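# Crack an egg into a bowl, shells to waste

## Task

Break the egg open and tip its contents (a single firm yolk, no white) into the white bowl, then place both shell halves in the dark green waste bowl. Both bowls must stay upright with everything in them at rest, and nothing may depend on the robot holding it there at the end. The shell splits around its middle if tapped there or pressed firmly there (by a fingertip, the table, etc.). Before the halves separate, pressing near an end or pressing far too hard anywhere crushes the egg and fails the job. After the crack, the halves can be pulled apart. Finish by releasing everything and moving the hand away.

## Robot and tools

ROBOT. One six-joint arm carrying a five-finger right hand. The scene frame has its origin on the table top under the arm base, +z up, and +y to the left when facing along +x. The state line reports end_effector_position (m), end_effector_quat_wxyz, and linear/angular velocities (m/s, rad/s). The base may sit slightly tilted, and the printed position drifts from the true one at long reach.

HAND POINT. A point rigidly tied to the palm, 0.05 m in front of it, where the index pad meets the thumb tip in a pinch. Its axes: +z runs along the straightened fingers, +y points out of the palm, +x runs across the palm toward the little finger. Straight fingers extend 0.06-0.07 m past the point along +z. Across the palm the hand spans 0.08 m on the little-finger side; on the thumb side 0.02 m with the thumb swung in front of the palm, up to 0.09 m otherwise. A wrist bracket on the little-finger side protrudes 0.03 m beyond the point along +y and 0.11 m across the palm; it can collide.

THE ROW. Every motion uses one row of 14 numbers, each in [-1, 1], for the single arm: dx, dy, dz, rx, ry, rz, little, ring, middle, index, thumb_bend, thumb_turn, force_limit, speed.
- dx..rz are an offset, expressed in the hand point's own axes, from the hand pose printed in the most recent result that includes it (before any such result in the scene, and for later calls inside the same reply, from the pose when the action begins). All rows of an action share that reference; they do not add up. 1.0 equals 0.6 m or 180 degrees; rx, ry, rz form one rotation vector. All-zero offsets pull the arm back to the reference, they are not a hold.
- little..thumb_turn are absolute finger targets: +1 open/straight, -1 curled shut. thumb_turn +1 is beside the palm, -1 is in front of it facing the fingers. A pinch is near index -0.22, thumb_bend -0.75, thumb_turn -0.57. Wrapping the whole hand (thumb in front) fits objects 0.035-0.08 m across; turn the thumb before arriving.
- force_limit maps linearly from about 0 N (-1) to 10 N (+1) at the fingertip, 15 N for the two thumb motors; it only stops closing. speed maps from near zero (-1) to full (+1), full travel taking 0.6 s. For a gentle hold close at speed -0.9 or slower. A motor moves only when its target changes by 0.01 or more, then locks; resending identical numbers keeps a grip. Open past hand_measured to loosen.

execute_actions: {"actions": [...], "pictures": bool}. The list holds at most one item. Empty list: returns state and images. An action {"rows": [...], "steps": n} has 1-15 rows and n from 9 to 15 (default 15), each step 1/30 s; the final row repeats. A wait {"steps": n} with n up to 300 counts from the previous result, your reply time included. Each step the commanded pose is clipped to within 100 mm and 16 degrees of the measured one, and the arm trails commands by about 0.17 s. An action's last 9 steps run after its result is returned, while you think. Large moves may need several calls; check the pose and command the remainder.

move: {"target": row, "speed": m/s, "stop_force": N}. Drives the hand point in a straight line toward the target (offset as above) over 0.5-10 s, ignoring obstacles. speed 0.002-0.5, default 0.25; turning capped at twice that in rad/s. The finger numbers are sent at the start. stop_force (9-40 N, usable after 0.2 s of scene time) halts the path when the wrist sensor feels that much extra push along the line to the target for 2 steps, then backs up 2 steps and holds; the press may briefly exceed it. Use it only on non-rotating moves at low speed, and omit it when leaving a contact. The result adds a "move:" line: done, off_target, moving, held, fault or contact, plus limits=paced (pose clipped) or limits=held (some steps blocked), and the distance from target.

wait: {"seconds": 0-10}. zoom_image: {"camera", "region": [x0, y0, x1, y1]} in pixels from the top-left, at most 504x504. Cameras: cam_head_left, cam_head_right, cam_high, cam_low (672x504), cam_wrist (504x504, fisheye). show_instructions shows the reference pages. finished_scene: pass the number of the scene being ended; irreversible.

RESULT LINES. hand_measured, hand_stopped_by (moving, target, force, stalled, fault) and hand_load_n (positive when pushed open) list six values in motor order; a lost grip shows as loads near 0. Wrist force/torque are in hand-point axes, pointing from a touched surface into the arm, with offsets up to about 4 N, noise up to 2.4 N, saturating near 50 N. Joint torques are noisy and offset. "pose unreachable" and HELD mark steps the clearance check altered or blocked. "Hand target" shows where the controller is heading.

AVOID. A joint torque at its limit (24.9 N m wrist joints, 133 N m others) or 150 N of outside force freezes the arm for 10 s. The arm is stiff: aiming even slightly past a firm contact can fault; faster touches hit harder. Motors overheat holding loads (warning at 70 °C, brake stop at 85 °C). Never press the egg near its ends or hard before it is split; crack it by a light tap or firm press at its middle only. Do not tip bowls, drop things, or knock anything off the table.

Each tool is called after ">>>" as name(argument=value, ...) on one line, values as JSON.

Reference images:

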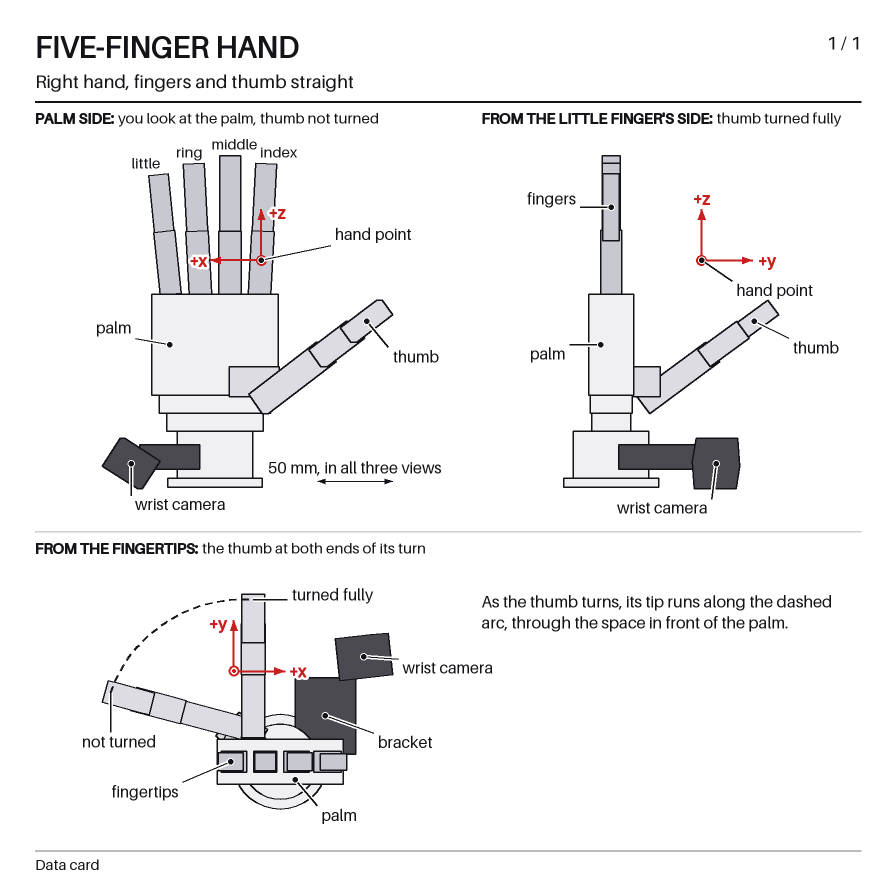

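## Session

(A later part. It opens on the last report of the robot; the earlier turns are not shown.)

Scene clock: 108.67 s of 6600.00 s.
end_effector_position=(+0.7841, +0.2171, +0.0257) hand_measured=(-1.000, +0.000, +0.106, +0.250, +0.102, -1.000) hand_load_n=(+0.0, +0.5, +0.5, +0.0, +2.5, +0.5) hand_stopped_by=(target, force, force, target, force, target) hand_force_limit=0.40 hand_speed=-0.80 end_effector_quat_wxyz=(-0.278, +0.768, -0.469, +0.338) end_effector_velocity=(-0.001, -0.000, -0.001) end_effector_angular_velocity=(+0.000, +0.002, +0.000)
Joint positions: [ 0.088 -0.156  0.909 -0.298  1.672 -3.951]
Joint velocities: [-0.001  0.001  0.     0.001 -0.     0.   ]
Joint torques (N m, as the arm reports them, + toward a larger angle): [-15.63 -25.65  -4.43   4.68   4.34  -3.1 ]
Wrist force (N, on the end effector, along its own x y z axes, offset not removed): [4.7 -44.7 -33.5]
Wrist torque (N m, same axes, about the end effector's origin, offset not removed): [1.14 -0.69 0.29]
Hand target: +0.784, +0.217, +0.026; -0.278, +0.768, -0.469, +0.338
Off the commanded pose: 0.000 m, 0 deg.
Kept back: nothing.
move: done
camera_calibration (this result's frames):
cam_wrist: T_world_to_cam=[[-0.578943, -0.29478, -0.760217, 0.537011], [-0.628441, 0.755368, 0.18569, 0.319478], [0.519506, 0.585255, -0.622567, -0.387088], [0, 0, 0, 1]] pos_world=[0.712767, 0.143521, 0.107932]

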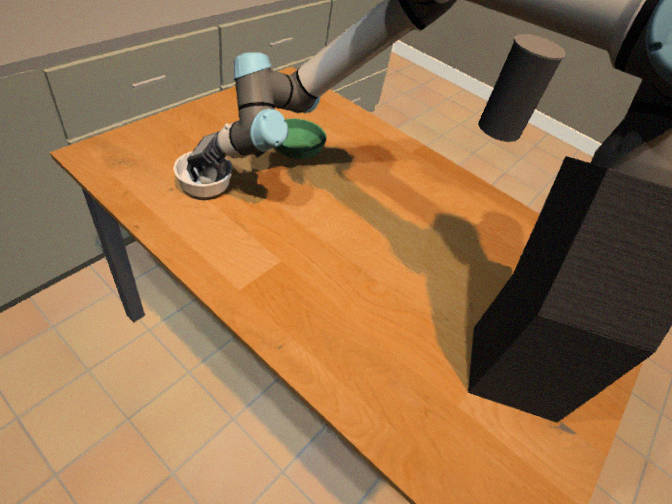

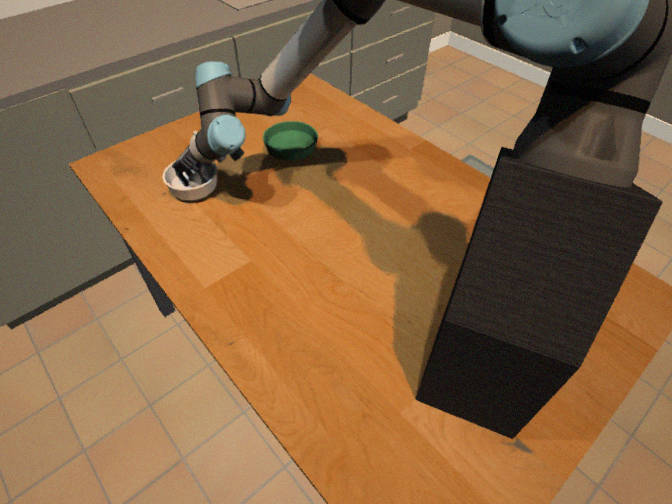

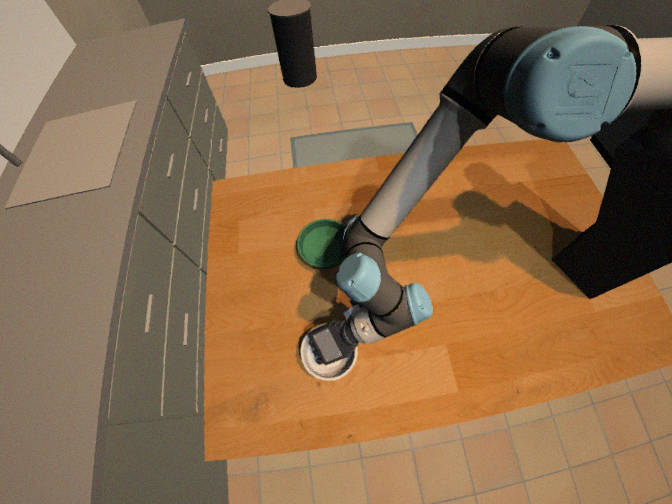

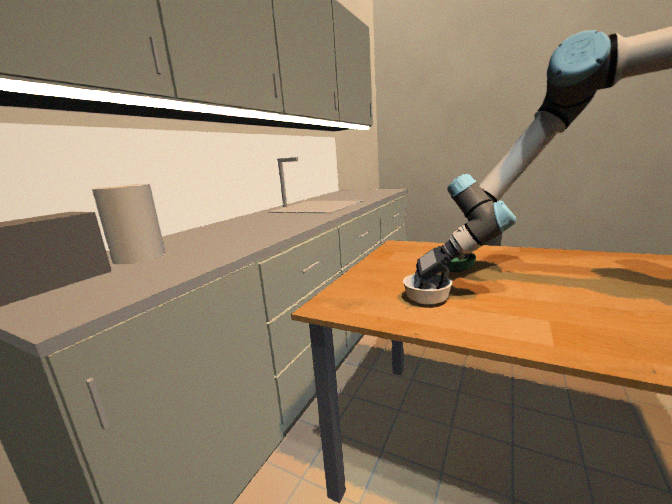

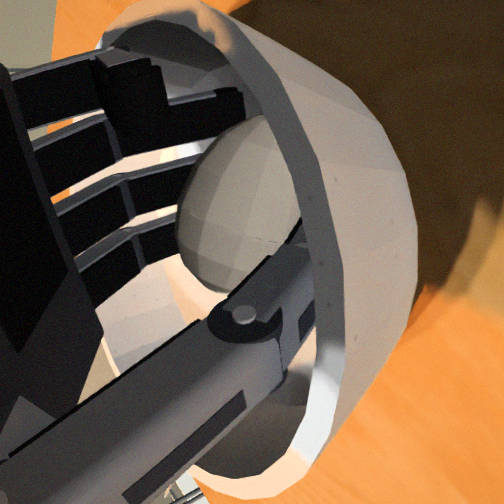

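>>> move(target=[0.0015,-0.005,-0.004,0,0,0,-1,-0.3,-0.3,0.25,-0.1,-1,0.4,-0.8], speed=0.01)

>>> move(target=[0,0,0,0,0,0,-1,-0.3,-0.35,-0.3,-0.1,-1,0,-0.9])

>>> move(target=[0.03,-0.09,-0.075,0,0,0,-1,-0.3,-0.35,-0.3,-0.1,-1,0,-0.9], speed=0.08)

Scene clock: 109.90 s of 6600.00 s.
end_effector_position=(+0.7840, +0.2172, +0.0293) hand_measured=(-1.000, +0.000, +0.106, +0.250, +0.102, -1.000) hand_load_n=(+0.0, +0.5, +1.5, +0.0, +2.5, +0.5) hand_stopped_by=(target, force, force, target, force, target) hand_force_limit=0.40 hand_speed=-0.80 end_effector_quat_wxyz=(-0.278, +0.768, -0.469, +0.337) end_effector_velocity=(+0.001, -0.000, +0.003) end_effector_angular_velocity=(-0.001, -0.002, -0.001)
Joint positions: [ 0.091 -0.164  0.916 -0.297  1.674 -3.95 ]
Joint velocities: [ 0.002 -0.005  0.003 -0.001  0.002  0.001]
Joint torques (N m, as the arm reports them, + toward a larger angle): [ 41.86 -57.75  -2.32   1.04   2.07   1.67]
Wrist force (N, on the end effector, along its own x y z axes, offset not removed): [2.6 3.3 0.3]
Wrist torque (N m, same axes, about the end effector's origin, offset not removed): [0.30 -0.51 0.07]
Hand target: +0.784, +0.217, +0.030; -0.278, +0.768, -0.469, +0.338
Off the commanded pose: 0.000 m, 0 deg.
Kept back: nothing.
move: done
camera_calibration (this result's frames):
cam_wrist: T_world_to_cam=[[-0.579184, -0.294802, -0.760025, 0.539925], [-0.628388, 0.755368, 0.185872, 0.318653], [0.519303, 0.585244, -0.622747, -0.384658], [0, 0, 0, 1]] pos_world=[0.712707, 0.143589, 0.111583]

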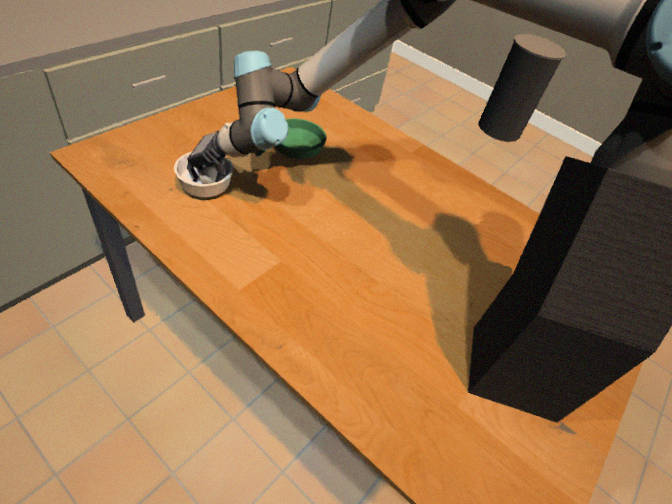

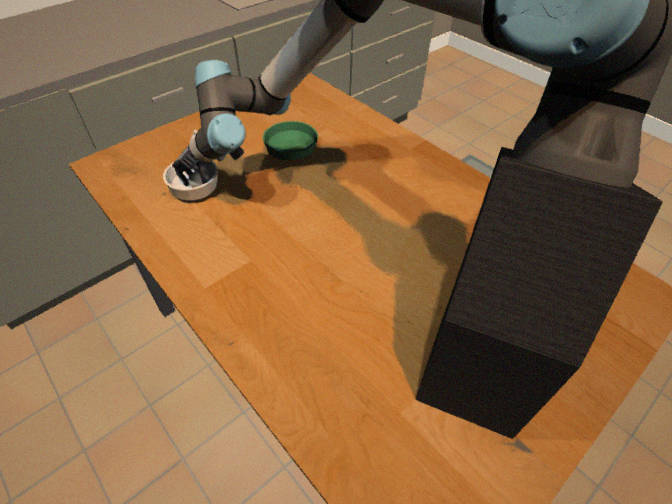

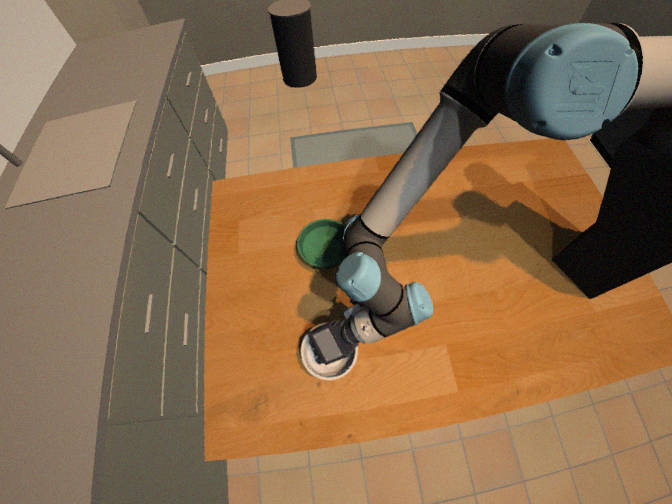

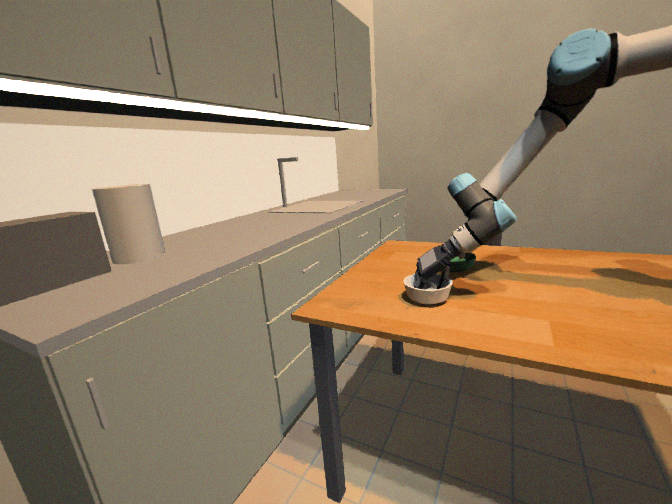

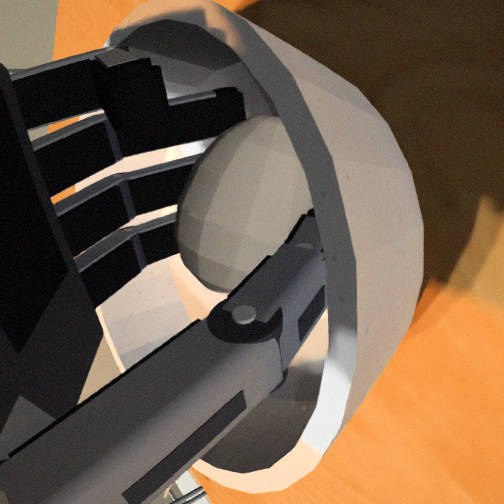

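Scene clock: 111.37 s of 6600.00 s.
end_effector_position=(+0.7840, +0.2172, +0.0293) hand_measured=(-1.000, +0.000, +0.086, +0.046, +0.104, -1.000) hand_load_n=(+0.0, +0.0, +3.0, +5.5, +9.0, +0.0) hand_stopped_by=(target, force, force, force, force, target) hand_force_limit=0.00 hand_speed=-0.90 end_effector_quat_wxyz=(-0.278, +0.768, -0.469, +0.337) end_effector_velocity=(-0.000, +0.000, -0.000) end_effector_angular_velocity=(+0.000, +0.001, +0.000)
Joint positions: [ 0.091 -0.164  0.916 -0.297  1.674 -3.95 ]
Joint velocities: [-0.     0.     0.     0.001 -0.     0.   ]
Joint torques (N m, as the arm reports them, + toward a larger angle): [ 14.86 -43.52 -14.48   0.61  -2.77  -0.33]
Wrist force (N, on the end effector, along its own x y z axes, offset not removed): [-1.9 3.4 1.4]
Wrist torque (N m, same axes, about the end effector's origin, offset not removed): [0.37 0.27 -0.27]
Hand target: +0.784, +0.217, +0.029; -0.278, +0.768, -0.469, +0.337
Off the commanded pose: 0.000 m, 0 deg.
Kept back: nothing.
move: done
camera_calibration (this result's frames):
cam_wrist: T_world_to_cam=[[-0.579166, -0.294801, -0.760039, 0.539938], [-0.628407, 0.75535, 0.185877, 0.318635], [0.519299, 0.585268, -0.622728, -0.384671], [0, 0, 0, 1]] pos_world=[0.712705, 0.143629, 0.111602]

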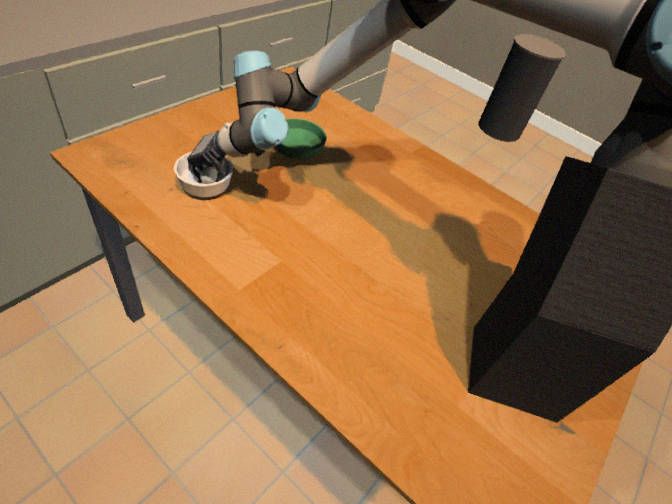

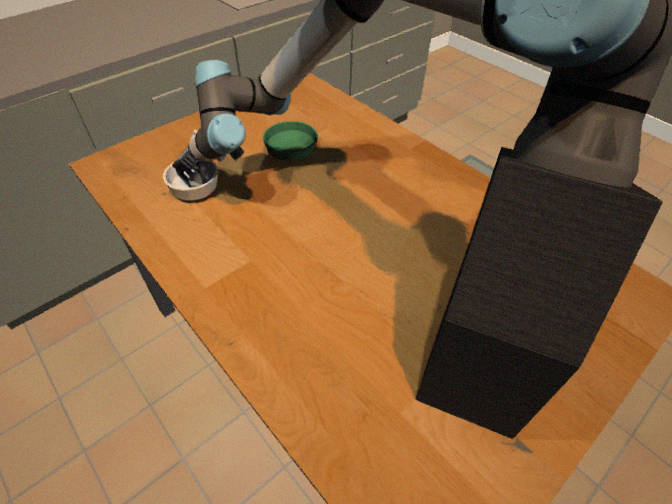

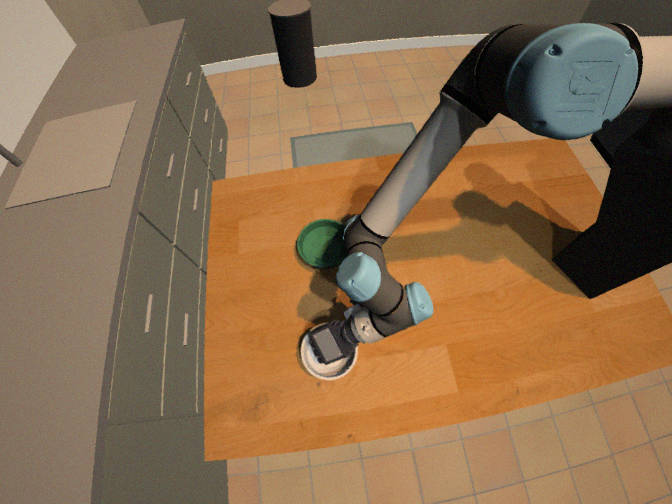

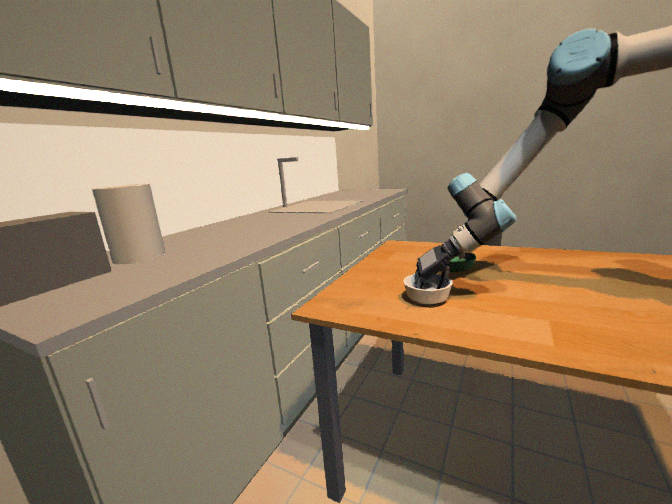

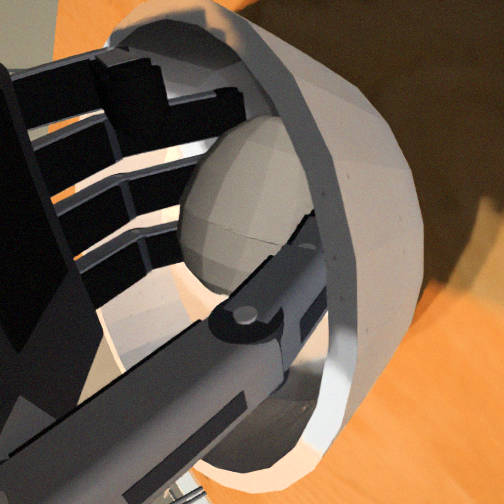

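Scene clock: 112.73 s of 6600.00 s.
end_effector_position=(+0.7839, +0.2178, +0.1016) hand_measured=(-1.000, +0.000, +0.086, +0.046, +0.104, -1.000) hand_load_n=(+0.0, +0.0, +3.0, +5.5, +9.0, +0.0) hand_stopped_by=(target, force, force, force, force, target) hand_force_limit=0.00 hand_speed=-0.90 end_effector_quat_wxyz=(-0.278, +0.768, -0.469, +0.337) end_effector_velocity=(-0.000, -0.000, +0.003) end_effector_angular_velocity=(+0.000, +0.001, -0.000)
Joint positions: [ 0.138 -0.302  1.034 -0.274  1.717 -3.929]
Joint velocities: [ 0.002 -0.005  0.004  0.003  0.002  0.001]
Joint torques (N m, as the arm reports them, + toward a larger angle): [ 40.04 -57.    -0.88   2.2    1.85   1.74]
Wrist force (N, on the end effector, along its own x y z axes, offset not removed): [-1.5 4.3 -0.2]
Wrist torque (N m, same axes, about the end effector's origin, offset not removed): [0.63 0.31 0.21]
Hand target: +0.784, +0.218, +0.102; -0.278, +0.768, -0.469, +0.337
Off the commanded pose: 0.000 m, 0 deg.
Kept back: nothing.
move: done
camera_calibration (this result's frames):
cam_wrist: T_world_to_cam=[[-0.579169, -0.29476, -0.760053, 0.594943], [-0.628394, 0.755355, 0.185905, 0.304625], [0.519312, 0.585283, -0.622703, -0.339942], [0, 0, 0, 1]] pos_world=[0.712532, 0.144228, 0.183874]

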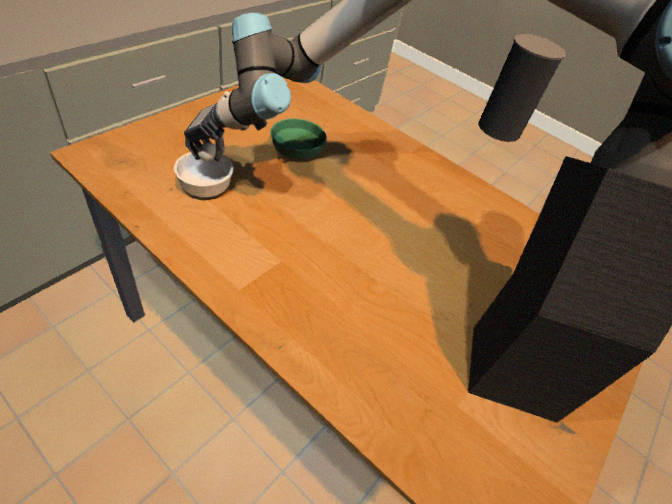

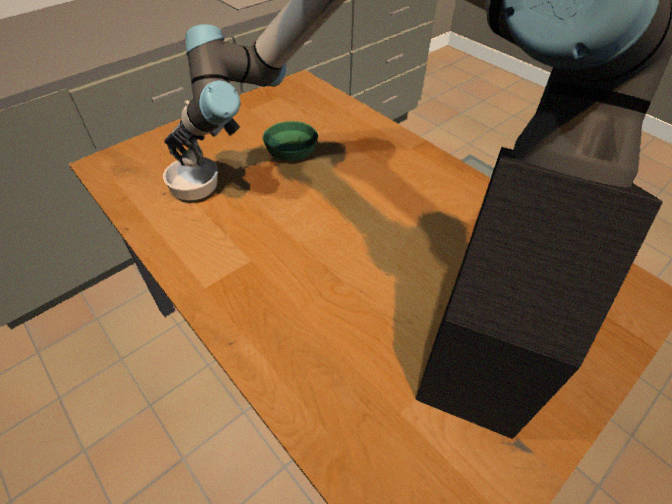

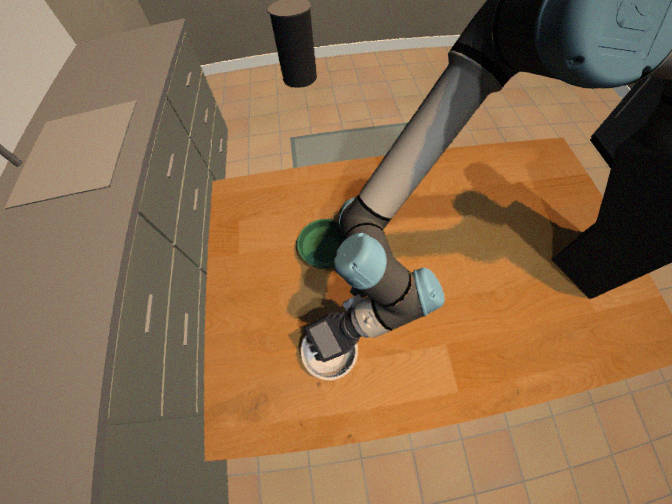

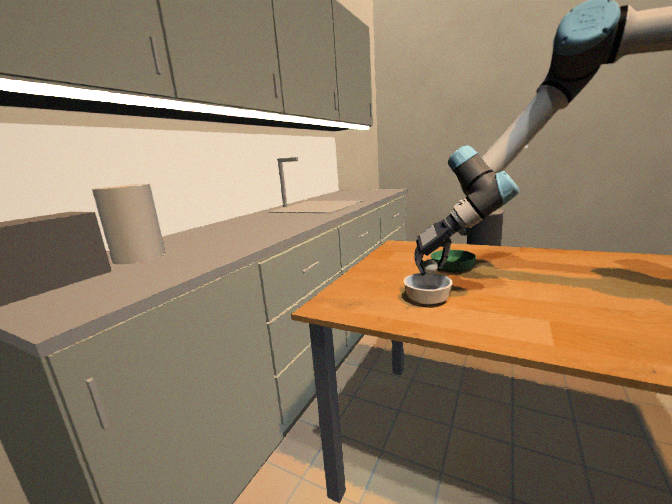

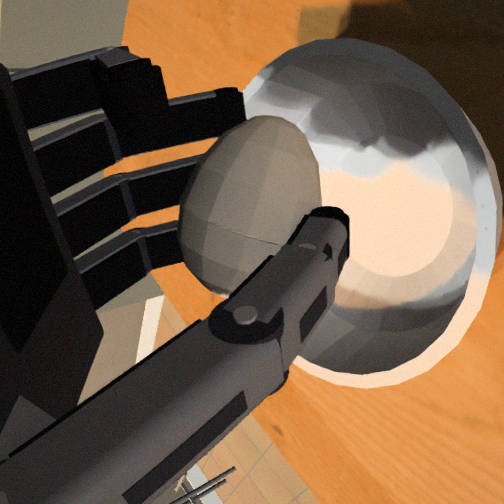

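>>> move(target=[-0.047,0.042,0.035,0,0,0,-1,-0.35,-0.35,-0.3,-0.1,-1,0,-0.9], speed=0.08)

>>> move(target=[0,0,0,0,0,0,-1,-0.35,-0.35,-0.5,-0.1,-1,1,-0.9])

>>> zoom_image(camera="cam_wrist", region=[150,80,400,330])

Scene clock: 114.07 s of 6600.00 s.
end_effector_position=(+0.7773, +0.2354, +0.0629) hand_measured=(-1.000, -0.036, +0.086, +0.046, +0.106, -1.000) hand_load_n=(+0.0, +5.0, +1.0, +4.5, +10.5, +3.0) hand_stopped_by=(target, force, force, force, force, target) hand_force_limit=0.00 hand_speed=-0.90 end_effector_quat_wxyz=(-0.278, +0.768, -0.469, +0.337) end_effector_velocity=(-0.000, +0.000, -0.002) end_effector_angular_velocity=(-0.002, +0.001, -0.002)
Joint positions: [ 0.137 -0.217  0.977 -0.302  1.715 -3.93 ]
Joint velocities: [-0.     0.006 -0.006  0.     0.003 -0.   ]
Joint torques (N m, as the arm reports them, + toward a larger angle): [ 14.58 -44.95 -15.4   -0.94  -2.66  -1.3 ]
Wrist force (N, on the end effector, along its own x y z axes, offset not removed): [1.8 4.3 -1.4]
Wrist torque (N m, same axes, about the end effector's origin, offset not removed): [0.42 -0.13 0.14]
Hand target: +0.777, +0.235, +0.063; -0.278, +0.768, -0.469, +0.337
Off the commanded pose: 0.000 m, 0 deg.
Kept back: nothing.
move: done
camera_calibration (this result's frames):
cam_wrist: T_world_to_cam=[[-0.579147, -0.294755, -0.760071, 0.566922], [-0.628401, 0.755351, 0.185894, 0.294452], [0.519328, 0.58529, -0.622683, -0.370939], [0, 0, 0, 1]] pos_world=[0.706004, 0.161795, 0.145187]

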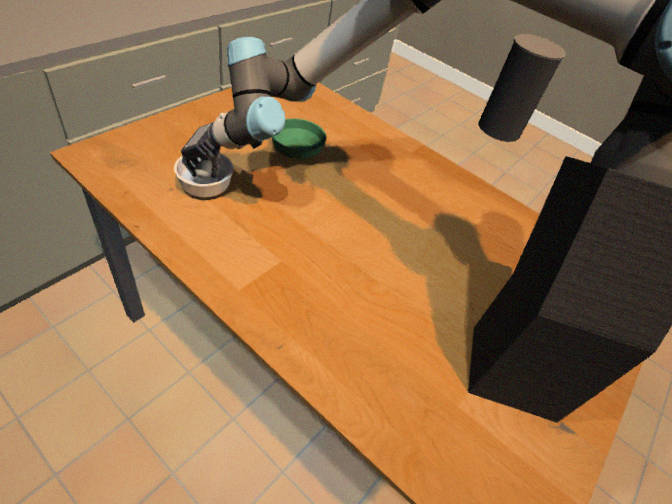

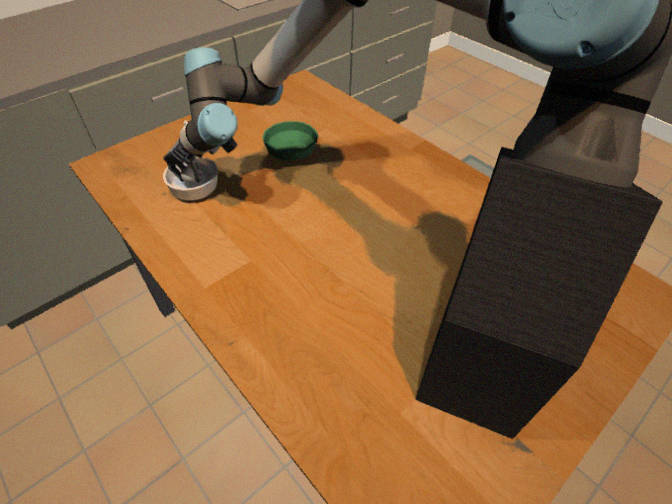

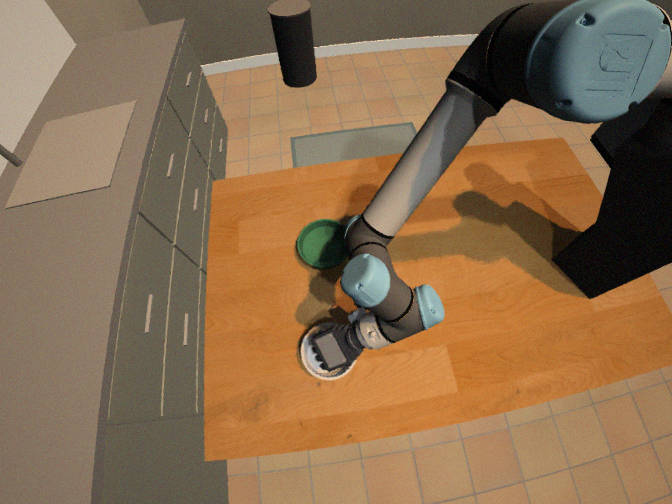

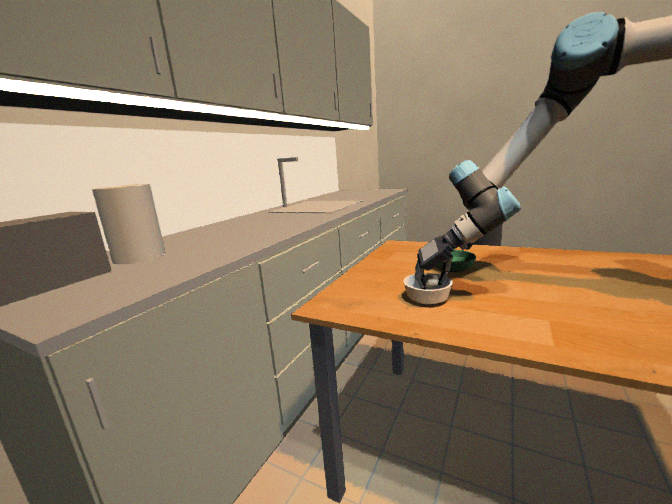

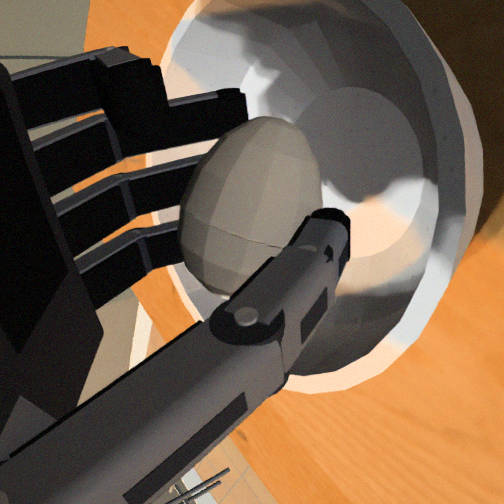

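Scene clock: 114.57 s of 6600.00 s.
end_effector_position=(+0.7774, +0.2354, +0.0629) hand_measured=(-1.000, -0.036, +0.086, +0.022, +0.108, -1.000) hand_load_n=(+0.0, +3.5, +0.0, +10.5, +13.5, +2.0) hand_stopped_by=(target, force, force, force, force, target) hand_force_limit=1.00 hand_speed=-0.90 end_effector_quat_wxyz=(-0.278, +0.768, -0.469, +0.337) end_effector_velocity=(-0.000, -0.000, -0.000) end_effector_angular_velocity=(-0.000, +0.000, -0.000)
Joint positions: [ 0.137 -0.217  0.977 -0.302  1.715 -3.93 ]
Joint velocities: [-0.    -0.     0.001 -0.     0.     0.   ]
Joint torques (N m, as the arm reports them, + toward a larger angle): [ 14.52 -57.4   -2.6   -0.88  -2.3   -1.43]
Wrist force (N, on the end effector, along its own x y z axes, offset not removed): [3.5 -0.3 -2.3]
Wrist torque (N m, same axes, about the end effector's origin, offset not removed): [0.03 -0.40 0.16]
Hand target: +0.777, +0.235, +0.063; -0.278, +0.768, -0.469, +0.337
Off the commanded pose: 0.000 m, 0 deg.
Kept back: nothing.
move: done
camera_calibration (this result's frames):
cam_wrist: T_world_to_cam=[[-0.579117, -0.294743, -0.760099, 0.566917], [-0.628392, 0.755367, 0.185862, 0.294466], [0.519372, 0.585276, -0.62266, -0.370984], [0, 0, 0, 1]] pos_world=[0.70603, 0.161793, 0.145186]

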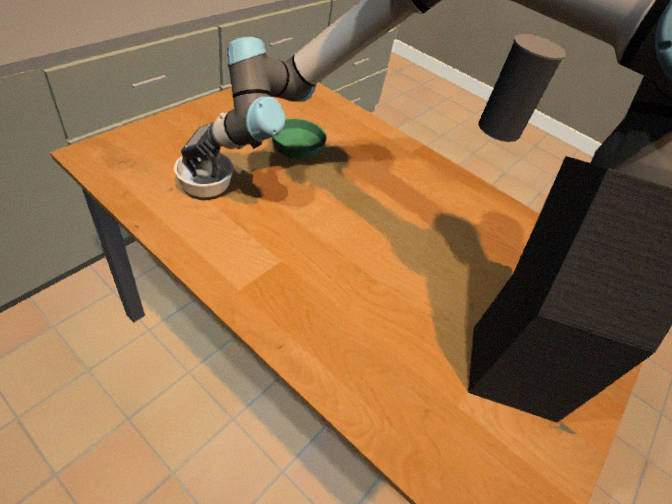

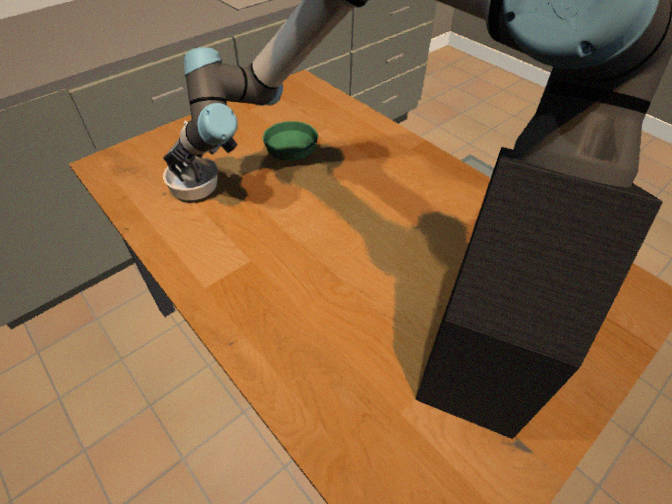

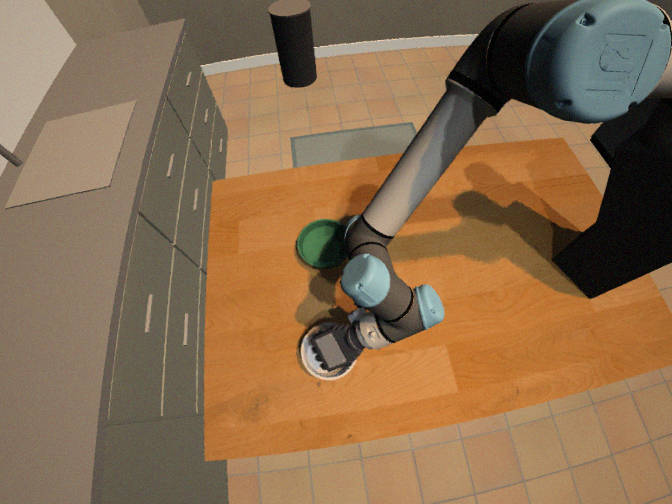

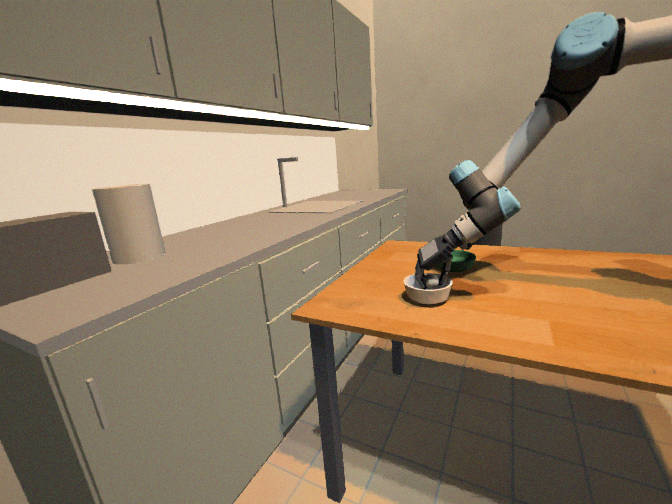

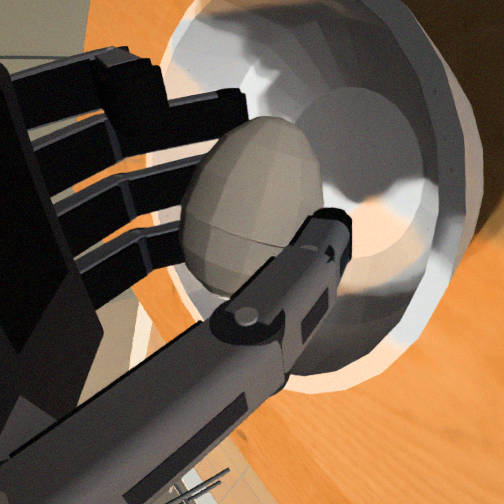

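Region (150, 80, 400, 330) of cam_wrist's 504x504 image, scaled by 2.016, with more detail than that image has.

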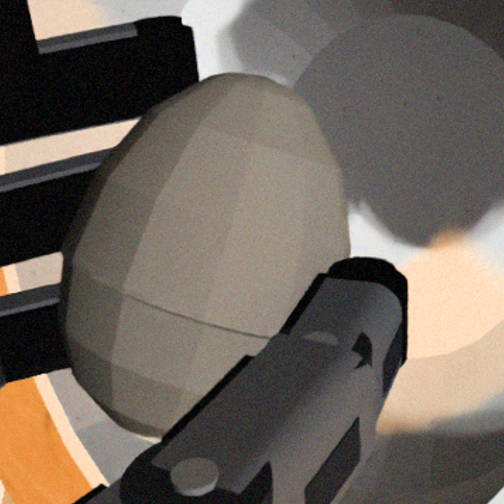

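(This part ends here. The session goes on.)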